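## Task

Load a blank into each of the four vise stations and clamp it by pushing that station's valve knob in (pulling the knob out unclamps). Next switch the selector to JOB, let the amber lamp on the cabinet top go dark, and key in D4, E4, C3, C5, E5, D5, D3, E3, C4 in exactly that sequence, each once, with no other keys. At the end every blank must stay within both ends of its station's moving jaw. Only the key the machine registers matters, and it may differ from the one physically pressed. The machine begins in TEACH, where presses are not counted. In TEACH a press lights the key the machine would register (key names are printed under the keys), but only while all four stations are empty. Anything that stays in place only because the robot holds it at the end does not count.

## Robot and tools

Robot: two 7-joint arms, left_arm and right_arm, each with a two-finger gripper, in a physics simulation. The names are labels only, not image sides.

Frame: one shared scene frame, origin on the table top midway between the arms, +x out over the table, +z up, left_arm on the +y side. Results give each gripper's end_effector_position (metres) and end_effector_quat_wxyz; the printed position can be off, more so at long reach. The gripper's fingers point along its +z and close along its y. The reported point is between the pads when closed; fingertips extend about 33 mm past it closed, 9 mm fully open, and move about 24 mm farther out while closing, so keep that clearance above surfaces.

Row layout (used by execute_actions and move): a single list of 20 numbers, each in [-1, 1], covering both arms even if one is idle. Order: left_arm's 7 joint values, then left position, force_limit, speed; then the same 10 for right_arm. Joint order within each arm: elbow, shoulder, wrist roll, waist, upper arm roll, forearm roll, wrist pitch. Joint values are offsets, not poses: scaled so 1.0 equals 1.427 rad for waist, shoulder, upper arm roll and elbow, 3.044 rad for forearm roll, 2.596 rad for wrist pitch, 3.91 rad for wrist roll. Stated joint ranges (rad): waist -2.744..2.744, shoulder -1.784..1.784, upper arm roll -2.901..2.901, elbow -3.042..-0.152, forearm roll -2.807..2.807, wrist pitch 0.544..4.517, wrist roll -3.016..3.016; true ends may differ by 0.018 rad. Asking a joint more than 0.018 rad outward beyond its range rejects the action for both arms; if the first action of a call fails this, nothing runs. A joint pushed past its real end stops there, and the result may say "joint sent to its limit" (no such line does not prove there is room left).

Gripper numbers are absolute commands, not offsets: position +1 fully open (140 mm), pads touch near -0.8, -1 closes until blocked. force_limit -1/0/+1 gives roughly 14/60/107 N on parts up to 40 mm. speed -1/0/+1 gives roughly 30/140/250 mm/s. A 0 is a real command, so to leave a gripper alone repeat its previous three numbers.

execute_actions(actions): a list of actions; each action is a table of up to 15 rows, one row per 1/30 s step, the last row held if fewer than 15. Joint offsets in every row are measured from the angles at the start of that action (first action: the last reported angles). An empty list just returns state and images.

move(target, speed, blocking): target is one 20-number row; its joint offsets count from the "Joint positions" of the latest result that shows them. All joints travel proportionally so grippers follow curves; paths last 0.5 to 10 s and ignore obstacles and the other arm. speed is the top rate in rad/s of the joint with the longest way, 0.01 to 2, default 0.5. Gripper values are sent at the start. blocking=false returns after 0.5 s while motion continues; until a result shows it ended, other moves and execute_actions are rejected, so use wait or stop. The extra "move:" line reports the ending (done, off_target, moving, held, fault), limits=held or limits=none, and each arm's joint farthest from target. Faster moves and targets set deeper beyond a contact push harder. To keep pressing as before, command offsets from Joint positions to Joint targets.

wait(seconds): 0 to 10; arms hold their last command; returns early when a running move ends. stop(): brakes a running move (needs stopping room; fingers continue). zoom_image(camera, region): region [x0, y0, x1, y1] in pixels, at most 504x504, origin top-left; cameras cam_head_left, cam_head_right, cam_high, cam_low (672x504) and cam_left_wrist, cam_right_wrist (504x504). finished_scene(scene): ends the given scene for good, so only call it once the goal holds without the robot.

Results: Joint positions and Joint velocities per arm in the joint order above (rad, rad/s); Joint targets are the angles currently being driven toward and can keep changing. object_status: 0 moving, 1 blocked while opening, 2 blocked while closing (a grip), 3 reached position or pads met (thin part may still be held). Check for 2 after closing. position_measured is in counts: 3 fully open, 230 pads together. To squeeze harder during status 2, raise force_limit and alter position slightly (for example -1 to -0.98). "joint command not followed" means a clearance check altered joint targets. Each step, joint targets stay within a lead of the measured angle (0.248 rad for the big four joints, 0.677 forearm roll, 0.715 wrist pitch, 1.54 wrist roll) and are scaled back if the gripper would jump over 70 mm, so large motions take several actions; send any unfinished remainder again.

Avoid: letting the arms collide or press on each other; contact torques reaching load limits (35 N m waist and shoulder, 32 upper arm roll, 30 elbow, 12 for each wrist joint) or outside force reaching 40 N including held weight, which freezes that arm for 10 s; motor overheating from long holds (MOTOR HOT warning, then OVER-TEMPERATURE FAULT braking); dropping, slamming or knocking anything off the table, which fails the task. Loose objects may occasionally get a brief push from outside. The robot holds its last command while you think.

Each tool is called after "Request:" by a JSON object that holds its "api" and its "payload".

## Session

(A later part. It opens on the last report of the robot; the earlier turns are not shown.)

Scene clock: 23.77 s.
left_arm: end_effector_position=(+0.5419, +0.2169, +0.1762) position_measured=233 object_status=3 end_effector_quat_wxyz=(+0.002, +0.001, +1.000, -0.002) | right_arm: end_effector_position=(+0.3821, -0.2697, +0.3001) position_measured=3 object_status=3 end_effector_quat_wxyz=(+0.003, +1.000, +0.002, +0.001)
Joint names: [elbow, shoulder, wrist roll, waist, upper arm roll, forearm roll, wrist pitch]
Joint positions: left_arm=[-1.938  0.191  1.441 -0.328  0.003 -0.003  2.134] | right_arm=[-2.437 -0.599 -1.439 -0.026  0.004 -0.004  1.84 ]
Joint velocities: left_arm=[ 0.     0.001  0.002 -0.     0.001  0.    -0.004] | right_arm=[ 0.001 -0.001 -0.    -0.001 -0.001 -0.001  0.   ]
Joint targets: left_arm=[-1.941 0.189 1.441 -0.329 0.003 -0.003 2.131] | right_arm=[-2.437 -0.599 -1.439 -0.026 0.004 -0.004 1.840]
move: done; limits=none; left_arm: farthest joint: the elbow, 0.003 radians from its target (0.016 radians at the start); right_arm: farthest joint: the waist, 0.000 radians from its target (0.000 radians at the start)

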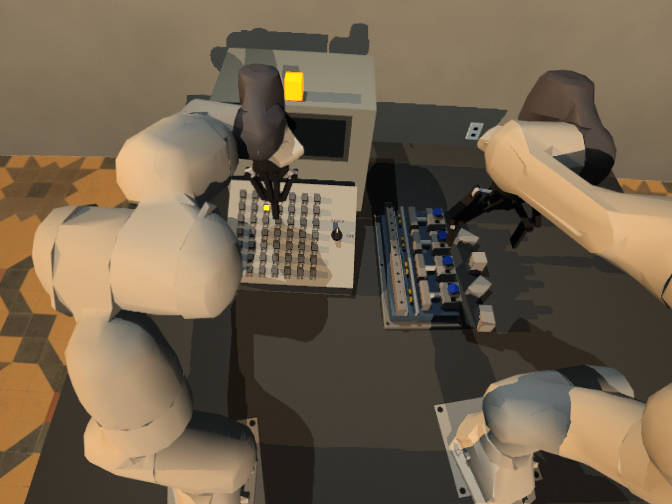

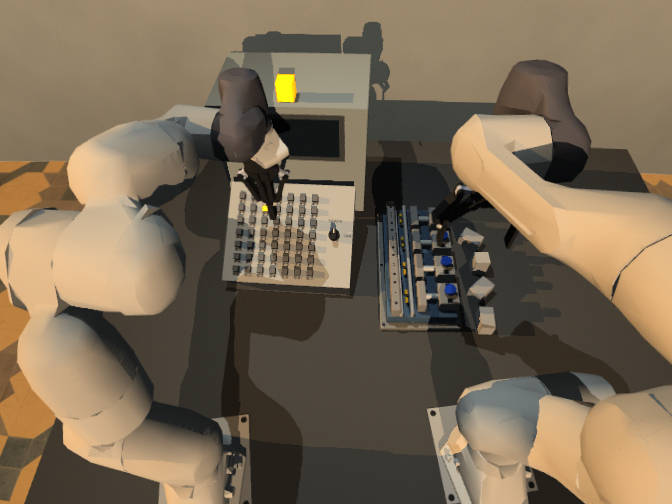

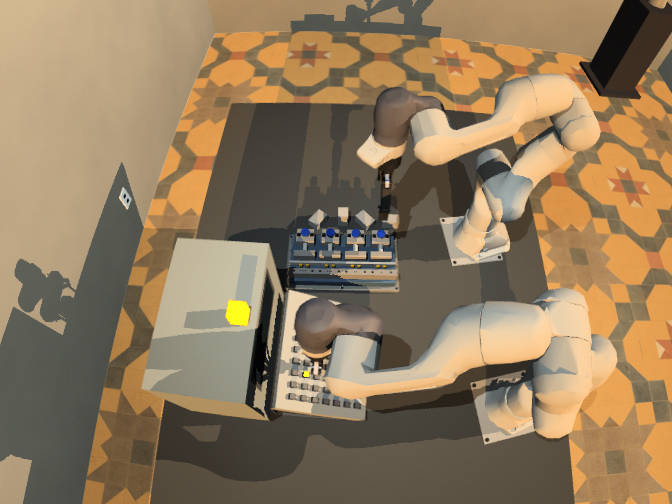

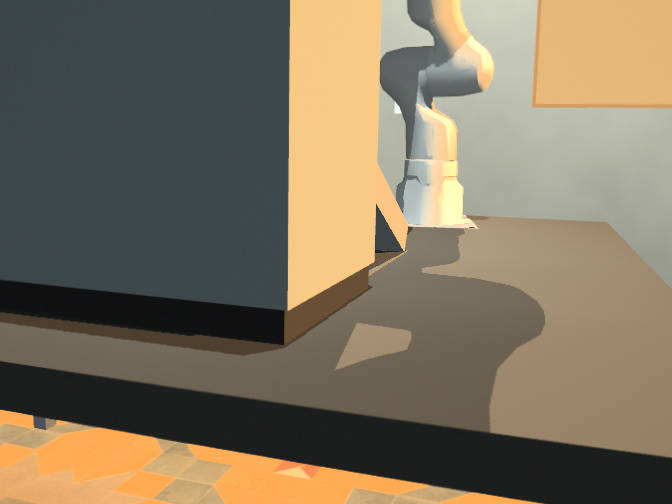

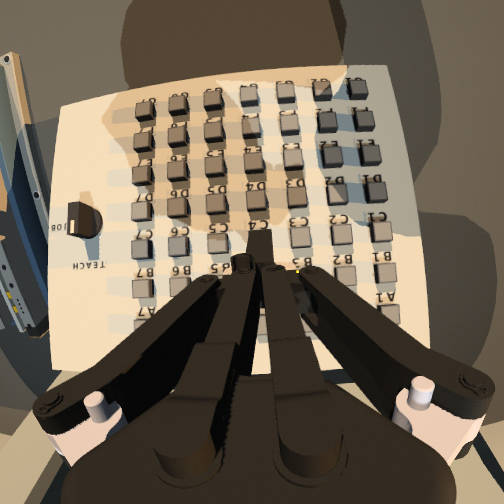

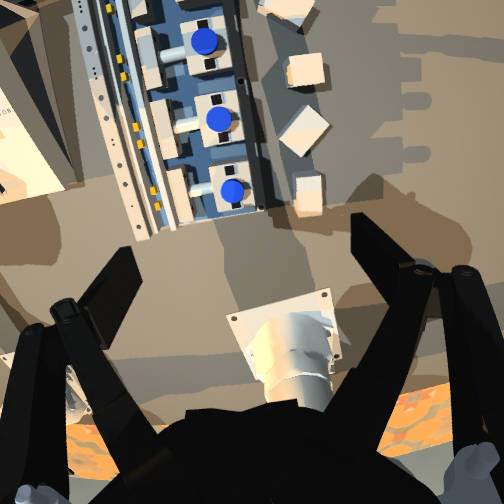

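Request:
{"api": "move", "payload": {"target": [-0.0935,-0.0323,0,-0.0066,0,0,0.0317,-1,0,1, 0,0,0,0,0,0,0,1,0,0], "speed": 0.25}}

Scene clock: 26.07 s.
left_arm: end_effector_position=(+0.5132, +0.2161, +0.1501) position_measured=233 object_status=3 end_effector_quat_wxyz=(-0.001, +0.005, +1.000, -0.001) | right_arm: end_effector_position=(+0.3821, -0.2697, +0.3001) position_measured=3 object_status=3 end_effector_quat_wxyz=(+0.003, +1.000, +0.002, +0.001)
Joint names: [elbow, shoulder, wrist roll, waist, upper arm roll, forearm roll, wrist pitch]
Joint positions: left_arm=[-2.069  0.146  1.441 -0.336  0.003 -0.003  2.213] | right_arm=[-2.437 -0.599 -1.439 -0.026  0.004 -0.004  1.84 ]
Joint velocities: left_arm=[-0.001 -0.001 -0.    -0.001  0.    -0.     0.004] | right_arm=[ 0.     0.     0.001 -0.002 -0.001 -0.    -0.001]
Joint targets: left_arm=[-2.072 0.144 1.441 -0.338 0.003 -0.003 2.216] | right_arm=[-2.437 -0.599 -1.439 -0.026 0.004 -0.004 1.840]
move: done; limits=none; left_arm: farthest joint: the wrist pitch, 0.003 radians from its target (0.083 radians at the start); right_arm: farthest joint: the waist, 0.000 radians from its target (0.000 radians at the start)

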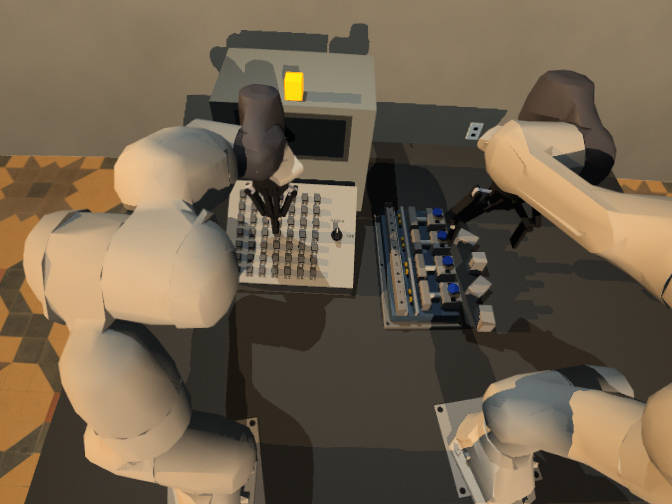

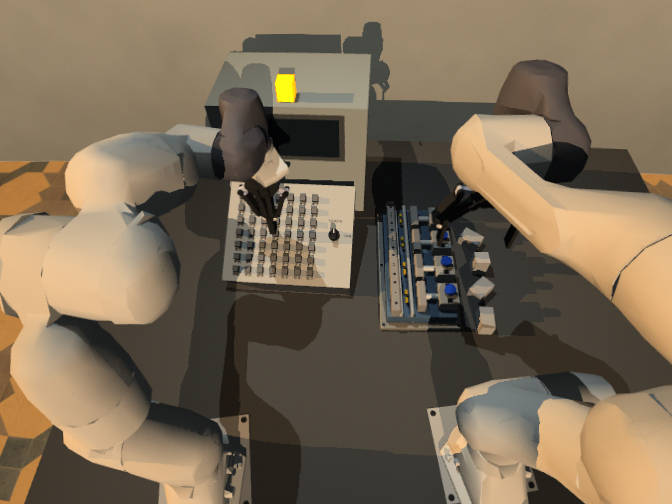

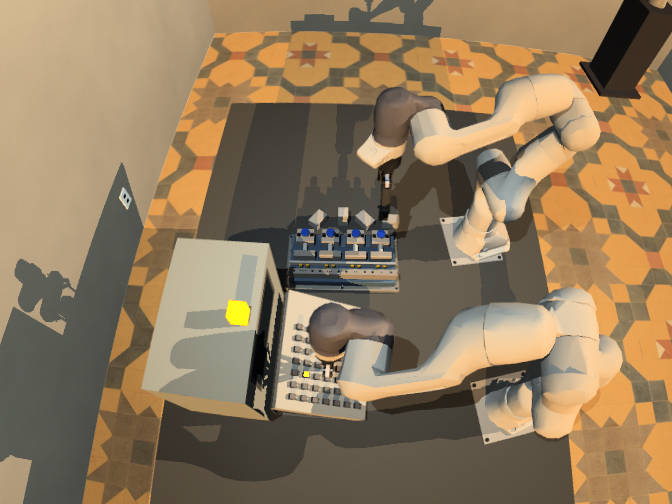

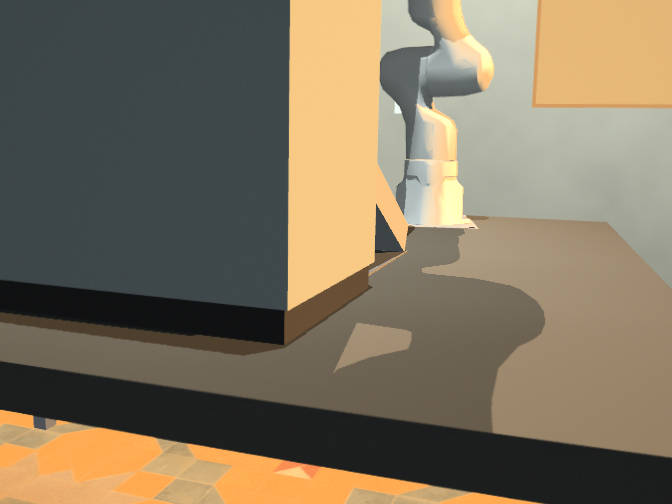

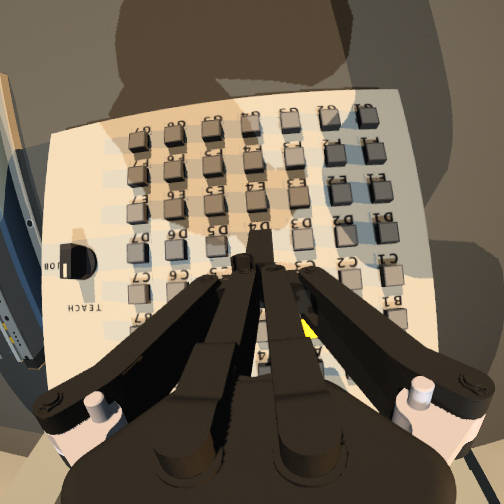

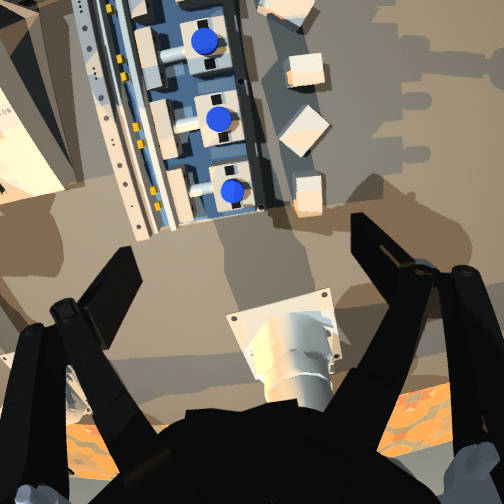

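Request:
{"api": "move", "payload": {"target": [-0.0063,0.0039,0,0,0,0,0.0064,-1,0,1, 0,0,0,0,0,0,0,1,0,0], "speed": 0.05}}

Scene clock: 27.10 s.
left_arm: end_effector_position=(+0.5136, +0.2160, +0.1463) position_measured=233 object_status=3 end_effector_quat_wxyz=(+0.000, +0.005, +1.000, -0.001) | right_arm: end_effector_position=(+0.3821, -0.2697, +0.3001) position_measured=3 object_status=3 end_effector_quat_wxyz=(+0.003, +1.000, +0.002, +0.001)
Joint names: [elbow, shoulder, wrist roll, waist, upper arm roll, forearm roll, wrist pitch]
Joint positions: left_arm=[-2.075  0.15   1.441 -0.337  0.003 -0.003  2.226] | right_arm=[-2.437 -0.599 -1.439 -0.026  0.004 -0.004  1.84 ]
Joint velocities: left_arm=[-0.     0.001 -0.001 -0.    -0.001 -0.001  0.003] | right_arm=[ 0.001  0.001 -0.001  0.001  0.    -0.     0.   ]
Joint targets: left_arm=[-2.078 0.152 1.441 -0.336 0.003 -0.003 2.230] | right_arm=[-2.437 -0.599 -1.439 -0.026 0.004 -0.004 1.840]
move: done; limits=none; left_arm: farthest joint: the elbow, 0.003 radians from its target (0.009 radians at the start); right_arm: farthest joint: the waist, 0.000 radians from its target (0.000 radians at the start)

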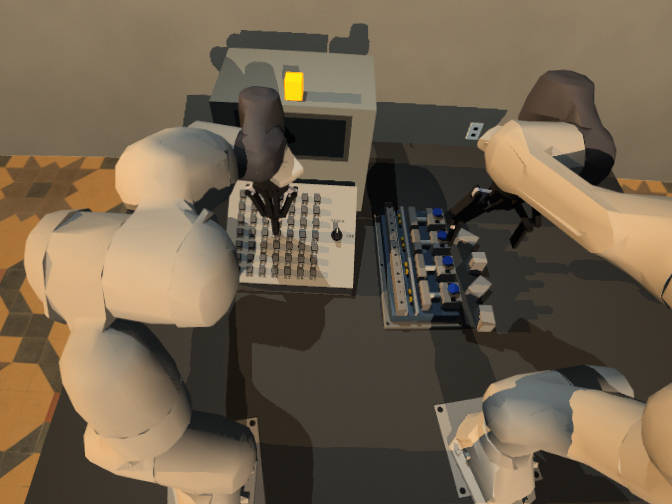

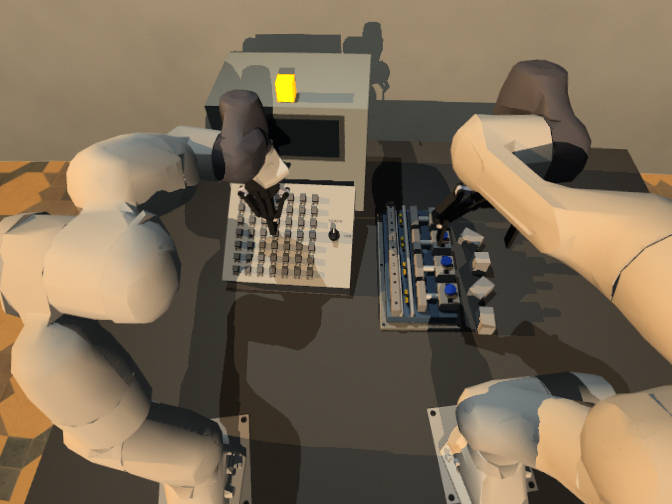

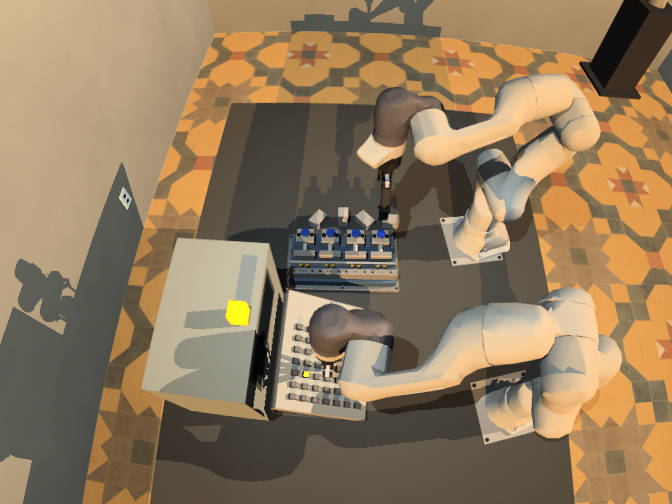

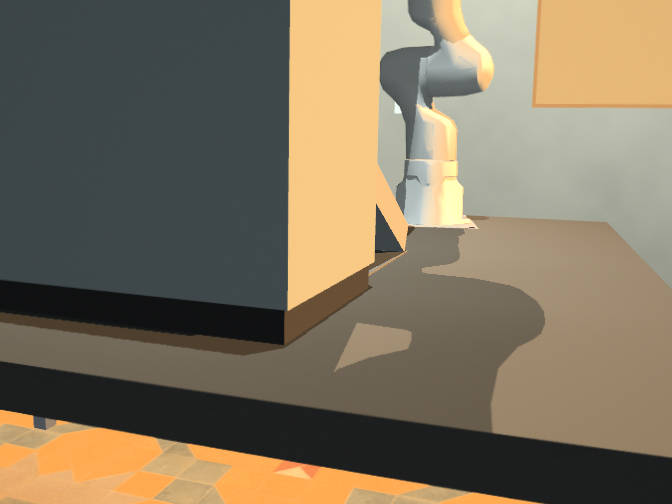

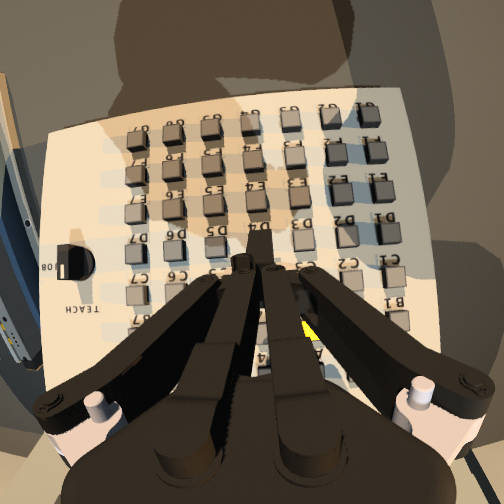

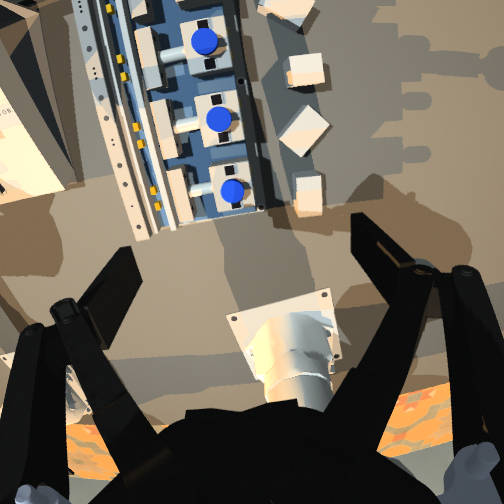

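Request:
{"api": "move", "payload": {"target": [-0.0063,0.0067,0,0,0,0,0.0067,-1,0,1, 0,0,0,0,0,0,0,1,0,0], "speed": 0.05}}

Scene clock: 27.97 s.
left_arm: end_effector_position=(+0.5136, +0.2160, +0.1410) position_measured=233 object_status=3 end_effector_quat_wxyz=(+0.000, +0.005, +1.000, -0.001) | right_arm: end_effector_position=(+0.3821, -0.2697, +0.3001) position_measured=3 object_status=3 end_effector_quat_wxyz=(+0.003, +1.000, +0.002, +0.001)
Joint names: [elbow, shoulder, wrist roll, waist, upper arm roll, forearm roll, wrist pitch]
Joint positions: left_arm=[-2.081  0.157  1.441 -0.337  0.003 -0.003  2.239] | right_arm=[-2.437 -0.599 -1.439 -0.026  0.004 -0.004  1.84 ]
Joint velocities: left_arm=[-0.002 -0.     0.002  0.     0.     0.     0.003] | right_arm=[ 0.002  0.001  0.001  0.002  0.     0.001 -0.   ]
Joint targets: left_arm=[-2.084 0.160 1.441 -0.337 0.003 -0.003 2.244] | right_arm=[-2.437 -0.599 -1.439 -0.026 0.004 -0.004 1.840]
move: done; limits=none; left_arm: farthest joint: the wrist pitch, 0.004 radians from its target (0.017 radians at the start); right_arm: farthest joint: the waist, 0.000 radians from its target (0.000 radians at the start)

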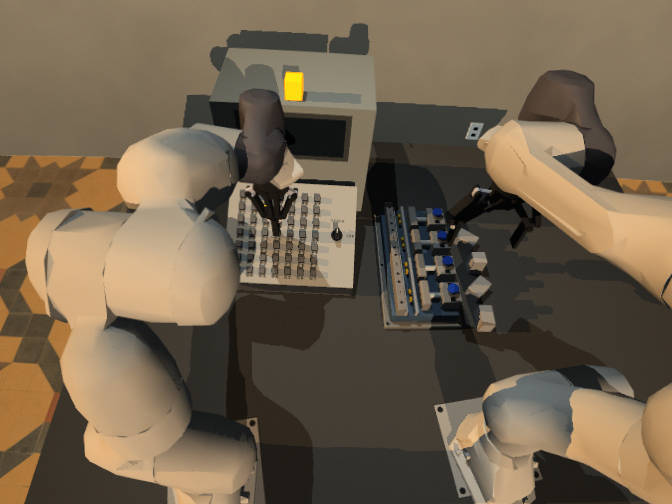

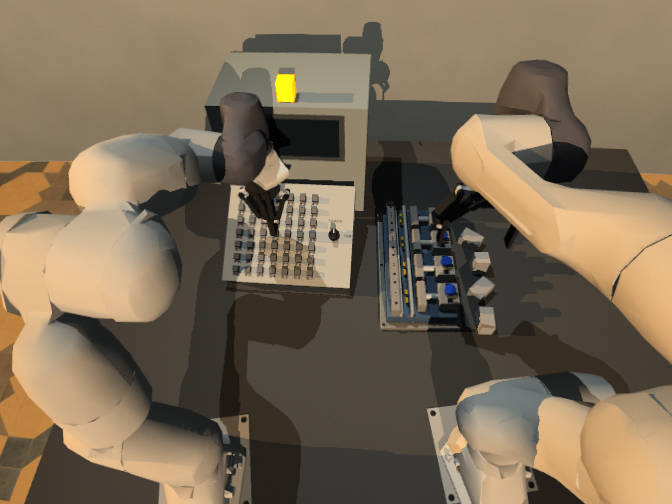

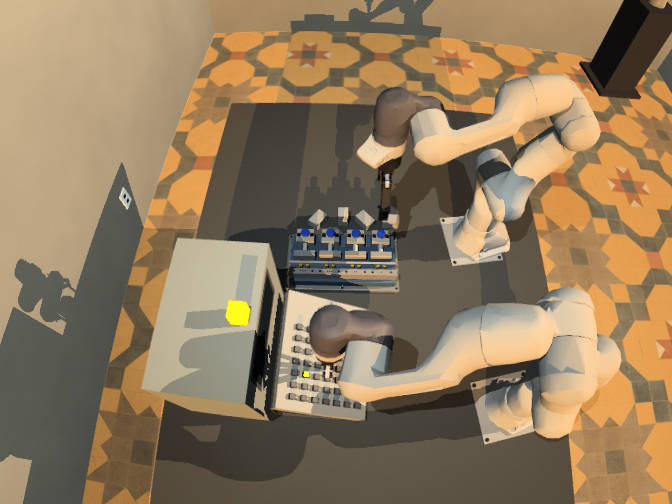

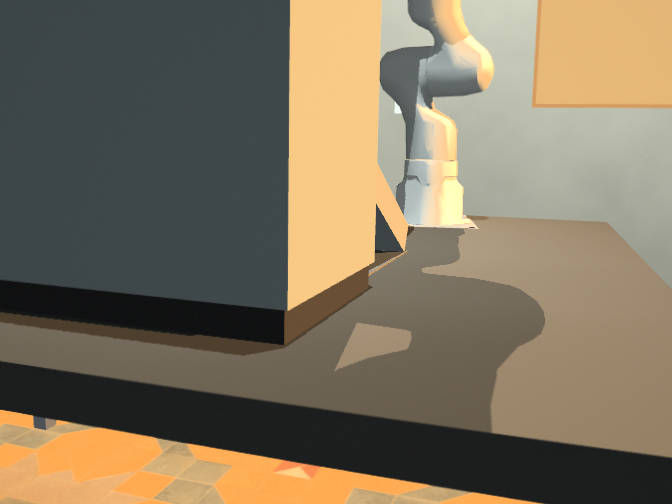

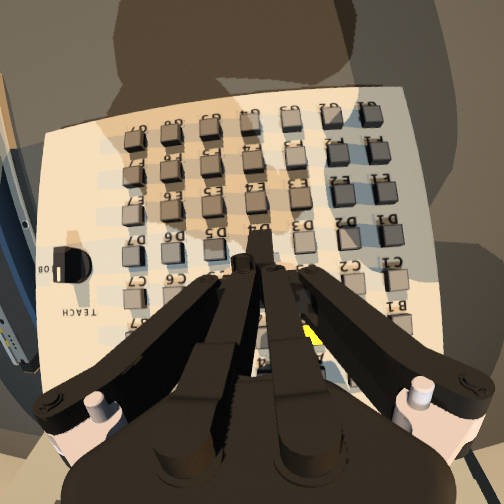

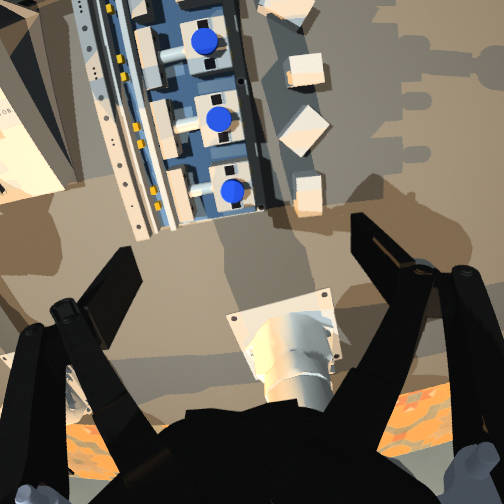

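Request:
{"api": "move", "payload": {"target": [-0.0056,0.0066,0,0,0,0,0.0063,-1,0,1, 0,0,0,0,0,0,0,1,0,0], "speed": 0.05}}

Scene clock: 28.77 s.
left_arm: end_effector_position=(+0.5150, +0.2160, +0.1385) position_measured=233 object_status=3 end_effector_quat_wxyz=(+0.003, +0.005, +1.000, -0.001) | right_arm: end_effector_position=(+0.3821, -0.2697, +0.3001) position_measured=3 object_status=3 end_effector_quat_wxyz=(+0.003, +1.000, +0.002, +0.001)
Joint names: [elbow, shoulder, wrist roll, waist, upper arm roll, forearm roll, wrist pitch]
Joint positions: left_arm=[-2.084  0.161  1.441 -0.336  0.003 -0.003  2.25 ] | right_arm=[-2.437 -0.599 -1.439 -0.026  0.004 -0.004  1.84 ]
Joint velocities: left_arm=[ 0.001  0.     0.     0.001  0.001 -0.001  0.   ] | right_arm=[ 0.001 -0.001 -0.001 -0.     0.     0.001  0.   ]
Joint targets: left_arm=[-2.089 0.166 1.441 -0.337 0.003 -0.003 2.255] | right_arm=[-2.437 -0.599 -1.439 -0.026 0.004 -0.004 1.840]
move: done; limits=none; left_arm: farthest joint: the shoulder, 0.006 radians from its target (0.009 radians at the start); right_arm: farthest joint: the waist, 0.000 radians from its target (0.000 radians at the start)

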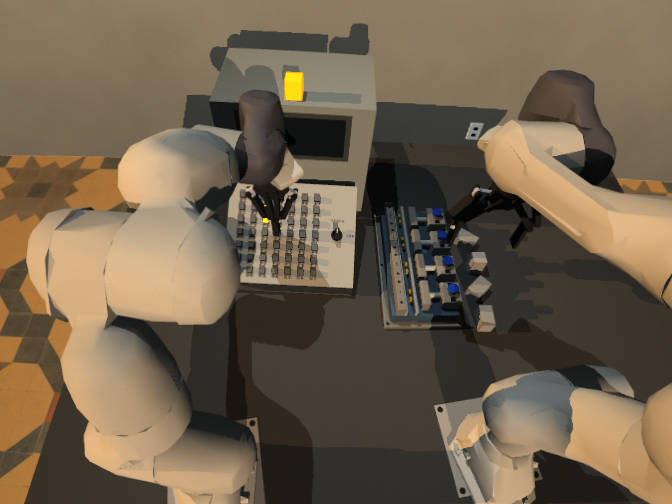

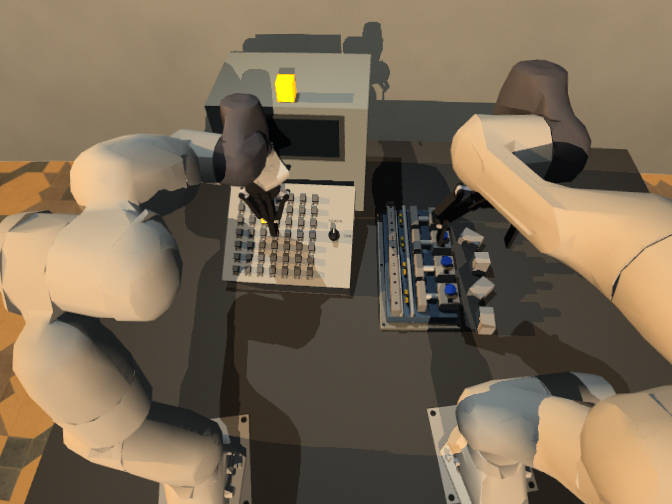

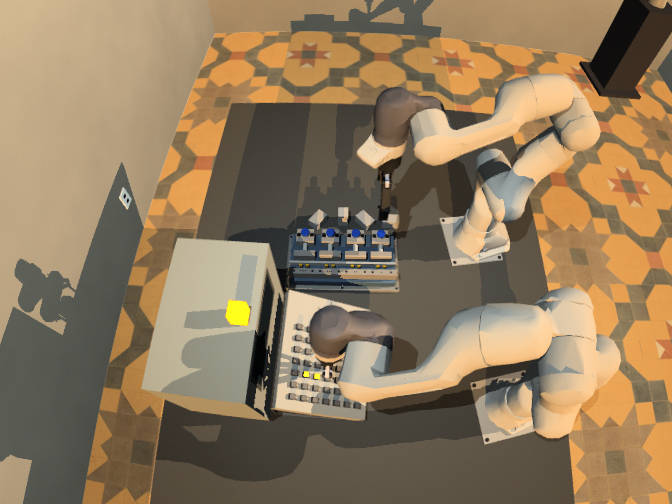

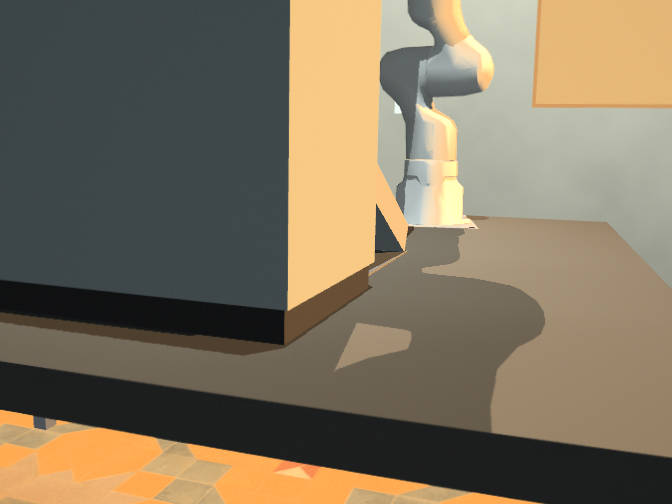

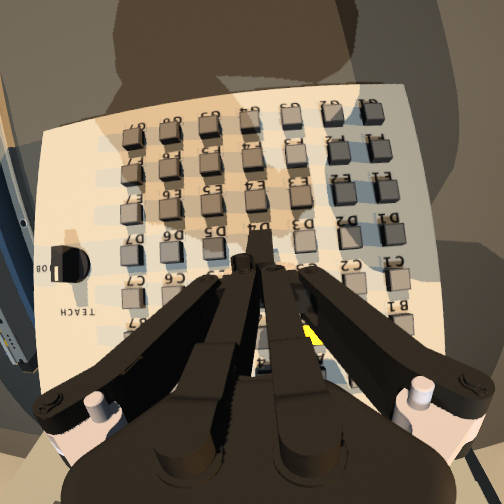

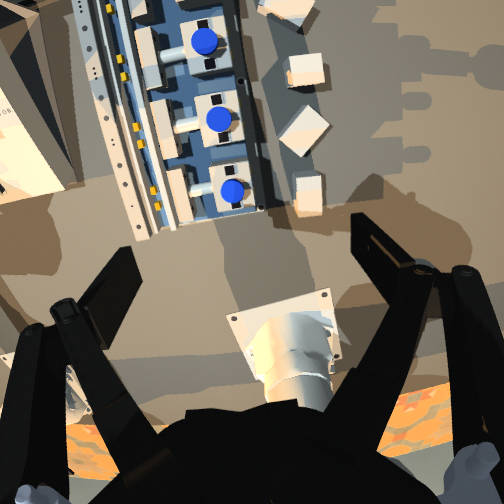

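Request:
{"api": "move", "payload": {"target": [0.0347,0.0020,0,-0.0384,0,0,-0.0199,-1,0,1, 0,0,0,0,0,0,0,1,0,0], "speed": 0.15}}

Scene clock: 30.97 s.
left_arm: end_effector_position=(+0.5167, +0.1839, +0.1544) position_measured=233 object_status=3 end_effector_quat_wxyz=(+0.001, +0.032, +0.999, -0.001) | right_arm: end_effector_position=(+0.3821, -0.2697, +0.3001) position_measured=3 object_status=3 end_effector_quat_wxyz=(+0.003, +1.000, +0.002, +0.001)
Joint names: [elbow, shoulder, wrist roll, waist, upper arm roll, forearm roll, wrist pitch]
Joint positions: left_arm=[-2.037  0.162  1.441 -0.39   0.002 -0.003  2.202] | right_arm=[-2.437 -0.599 -1.439 -0.026  0.004 -0.004  1.84 ]
Joint velocities: left_arm=[ 0.    -0.001  0.    -0.001  0.001 -0.001 -0.004] | right_arm=[ 0.001 -0.    -0.    -0.001 -0.     0.    -0.   ]
Joint targets: left_arm=[-2.035 0.164 1.441 -0.391 0.003 -0.003 2.199] | right_arm=[-2.437 -0.599 -1.439 -0.026 0.004 -0.004 1.840]
move: done; limits=none; left_arm: farthest joint: the wrist pitch, 0.004 radians from its target (0.052 radians at the start); right_arm: farthest joint: the waist, 0.000 radians from its target (0.000 radians at the start)

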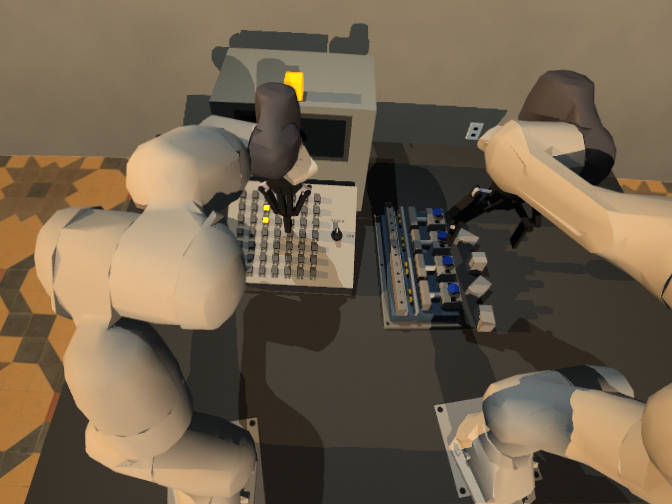

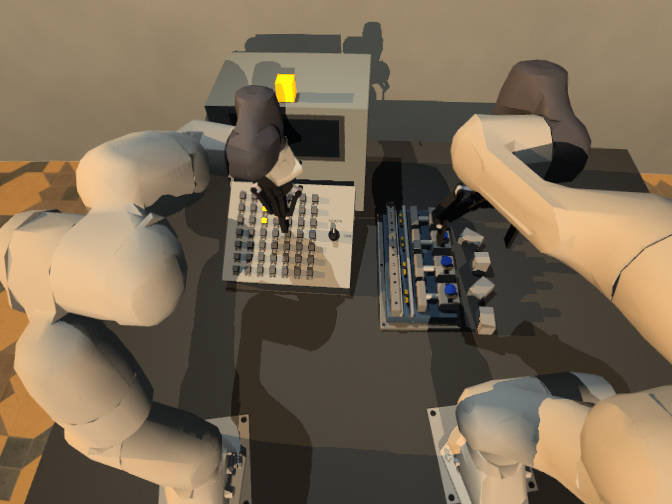

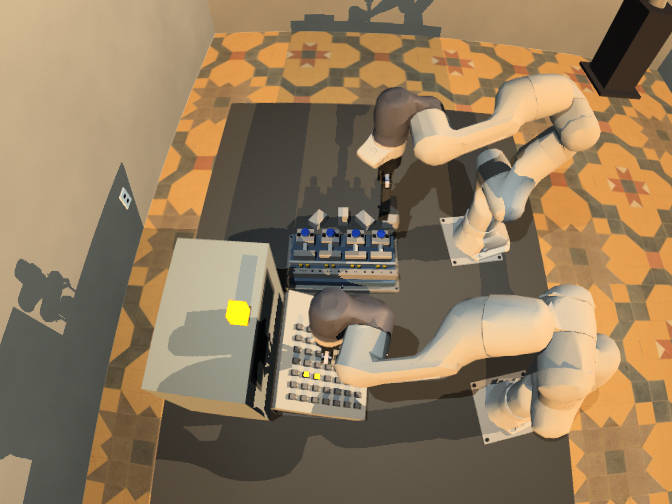

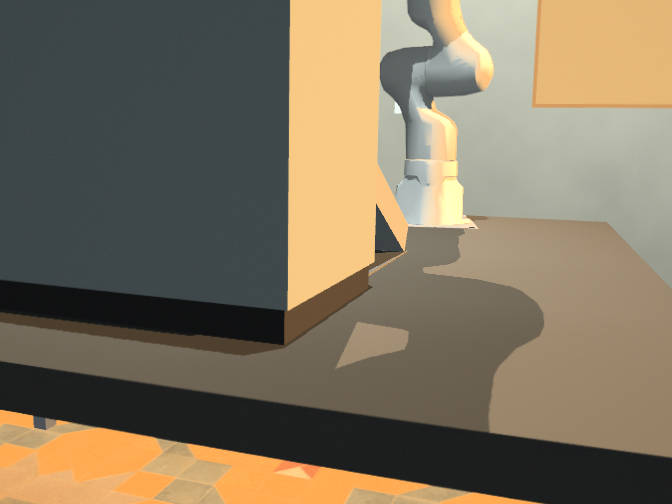

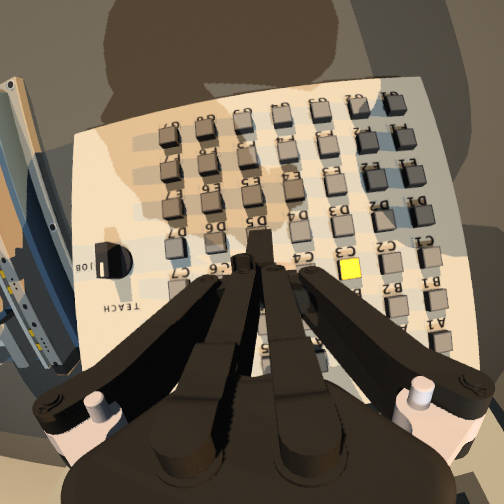

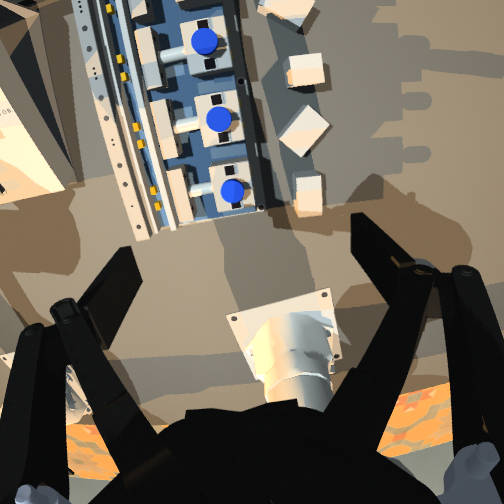

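Request:
{"api": "move", "payload": {"target": [-0.0136,0.0187,0,-0.0024,0,0,0.0170,-1,0,1, 0,0,0,0,0,0,0,1,0,0], "speed": 0.06}}

Scene clock: 32.13 s.
left_arm: end_effector_position=(+0.5171, +0.1833, +0.1384) position_measured=233 object_status=3 end_effector_quat_wxyz=(+0.001, +0.032, +0.999, -0.001) | right_arm: end_effector_position=(+0.3821, -0.2697, +0.3001) position_measured=3 object_status=3 end_effector_quat_wxyz=(+0.003, +1.000, +0.002, +0.001)
Joint names: [elbow, shoulder, wrist roll, waist, upper arm roll, forearm roll, wrist pitch]
Joint positions: left_arm=[-2.052  0.183  1.441 -0.392  0.003 -0.003  2.239] | right_arm=[-2.437 -0.599 -1.439 -0.026  0.004 -0.004  1.84 ]
Joint velocities: left_arm=[ 0.001  0.001 -0.    -0.     0.001  0.     0.001] | right_arm=[-0.001 -0.     0.002 -0.002  0.001  0.    -0.   ]
Joint targets: left_arm=[-2.057 0.189 1.441 -0.394 0.002 -0.003 2.246] | right_arm=[-2.437 -0.599 -1.439 -0.026 0.004 -0.004 1.840]
move: done; limits=none; left_arm: farthest joint: the wrist pitch, 0.007 radians from its target (0.045 radians at the start); right_arm: farthest joint: the waist, 0.000 radians from its target (0.000 radians at the start)

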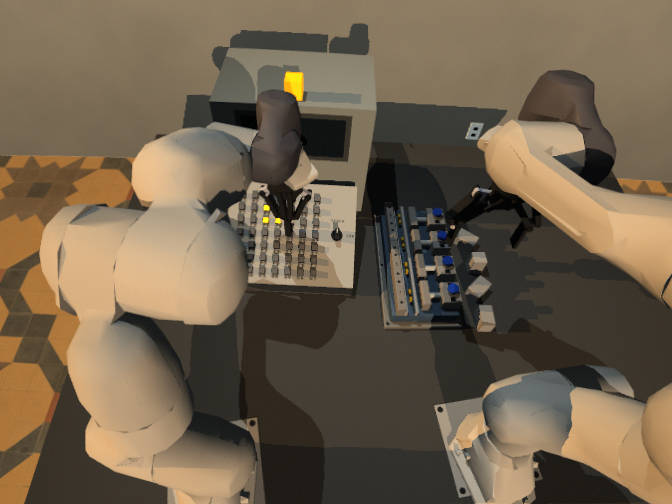

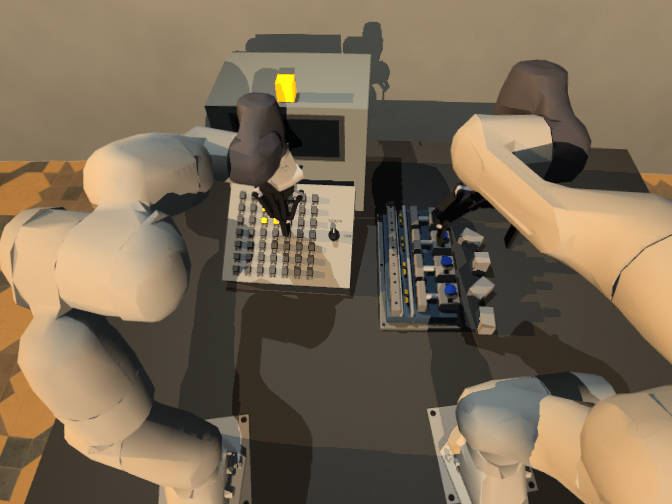

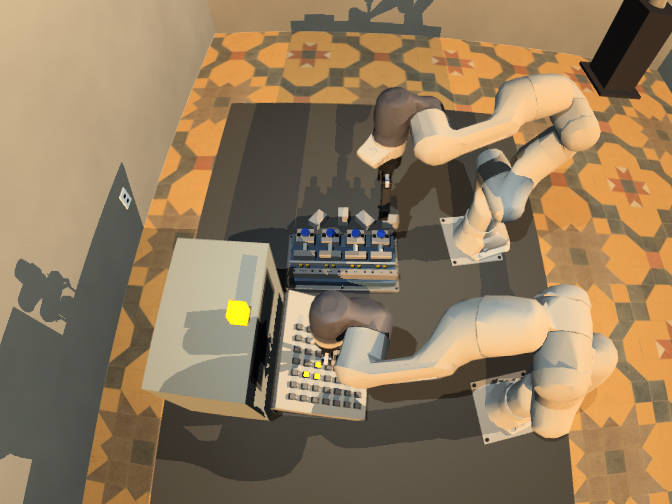

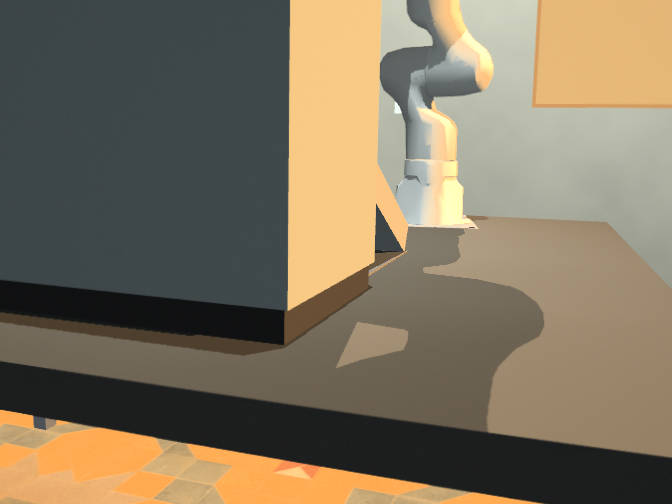

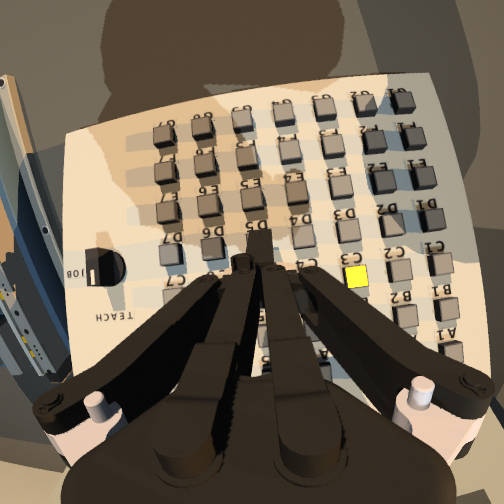

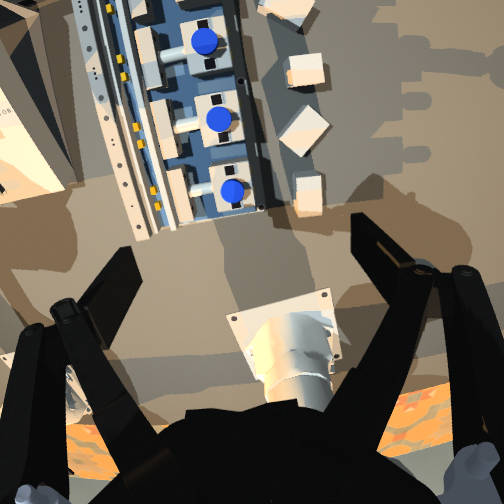

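Request:
{"api": "move", "payload": {"target": [0.0420,0.0079,0,-0.0404,0,0,-0.0203,-1,0,1, 0,0,0,0,0,0,0,1,0,0], "speed": 0.15}}

Scene clock: 33.37 s.
left_arm: end_effector_position=(+0.5193, +0.1483, +0.1540) position_measured=233 object_status=3 end_effector_quat_wxyz=(+0.001, +0.061, +0.998, -0.001) | right_arm: end_effector_position=(+0.3821, -0.2697, +0.3001) position_measured=3 object_status=3 end_effector_quat_wxyz=(+0.003, +1.000, +0.002, +0.001)
Joint names: [elbow, shoulder, wrist roll, waist, upper arm roll, forearm roll, wrist pitch]
Joint positions: left_arm=[-1.995  0.193  1.441 -0.449  0.002 -0.003  2.189] | right_arm=[-2.437 -0.599 -1.439 -0.026  0.004 -0.004  1.84 ]
Joint velocities: left_arm=[-0.     0.001  0.001  0.     0.002 -0.001 -0.003] | right_arm=[-0.001  0.001 -0.001  0.    -0.001 -0.002  0.001]
Joint targets: left_arm=[-1.992 0.195 1.441 -0.449 0.003 -0.003 2.186] | right_arm=[-2.437 -0.599 -1.439 -0.026 0.004 -0.004 1.840]
move: done; limits=none; left_arm: farthest joint: the elbow, 0.003 radians from its target (0.060 radians at the start); right_arm: farthest joint: the waist, 0.000 radians from its target (0.000 radians at the start)

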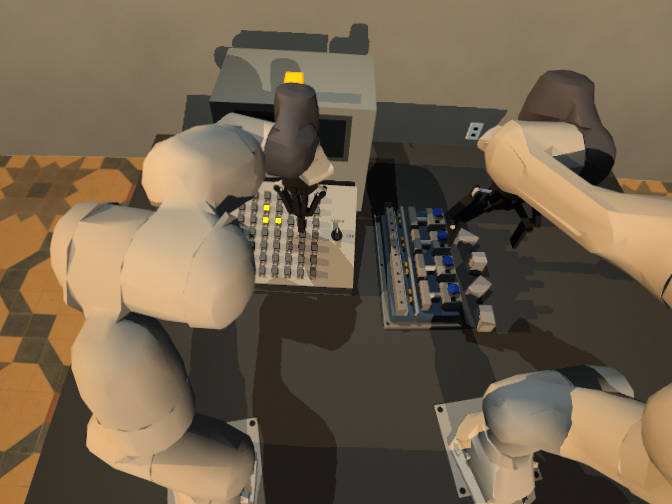

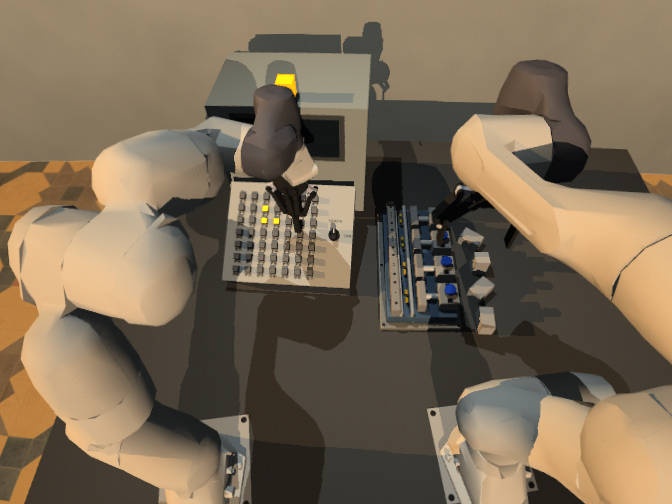

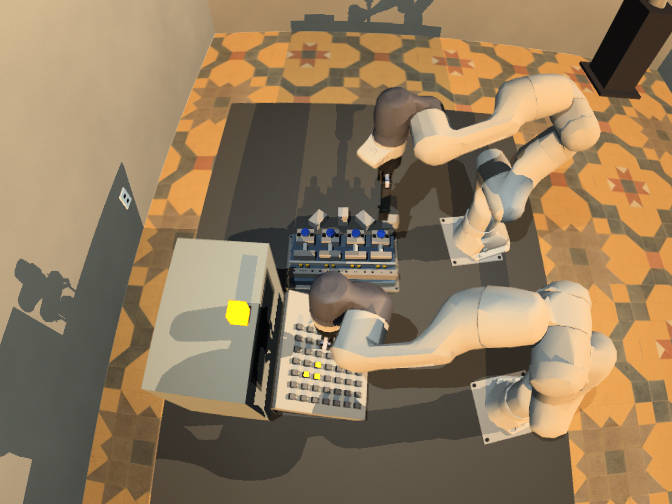

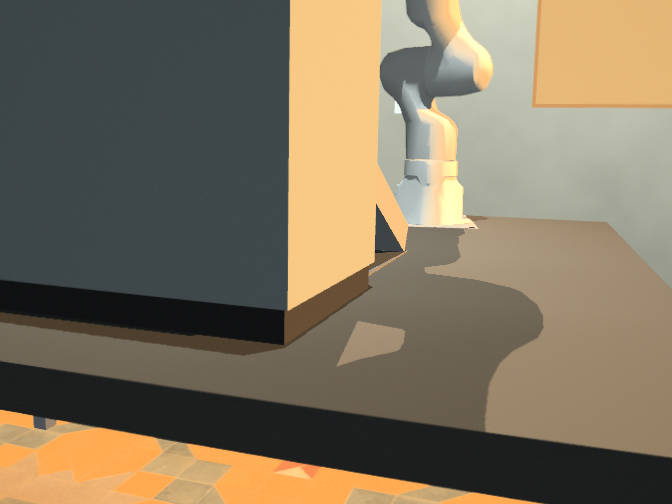

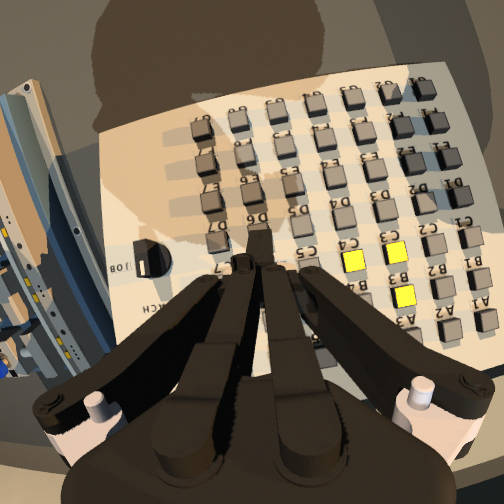

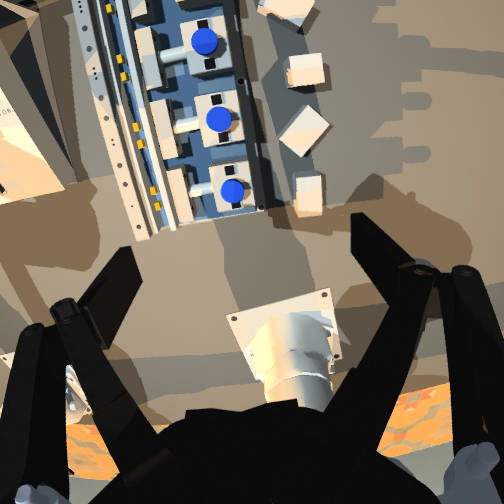

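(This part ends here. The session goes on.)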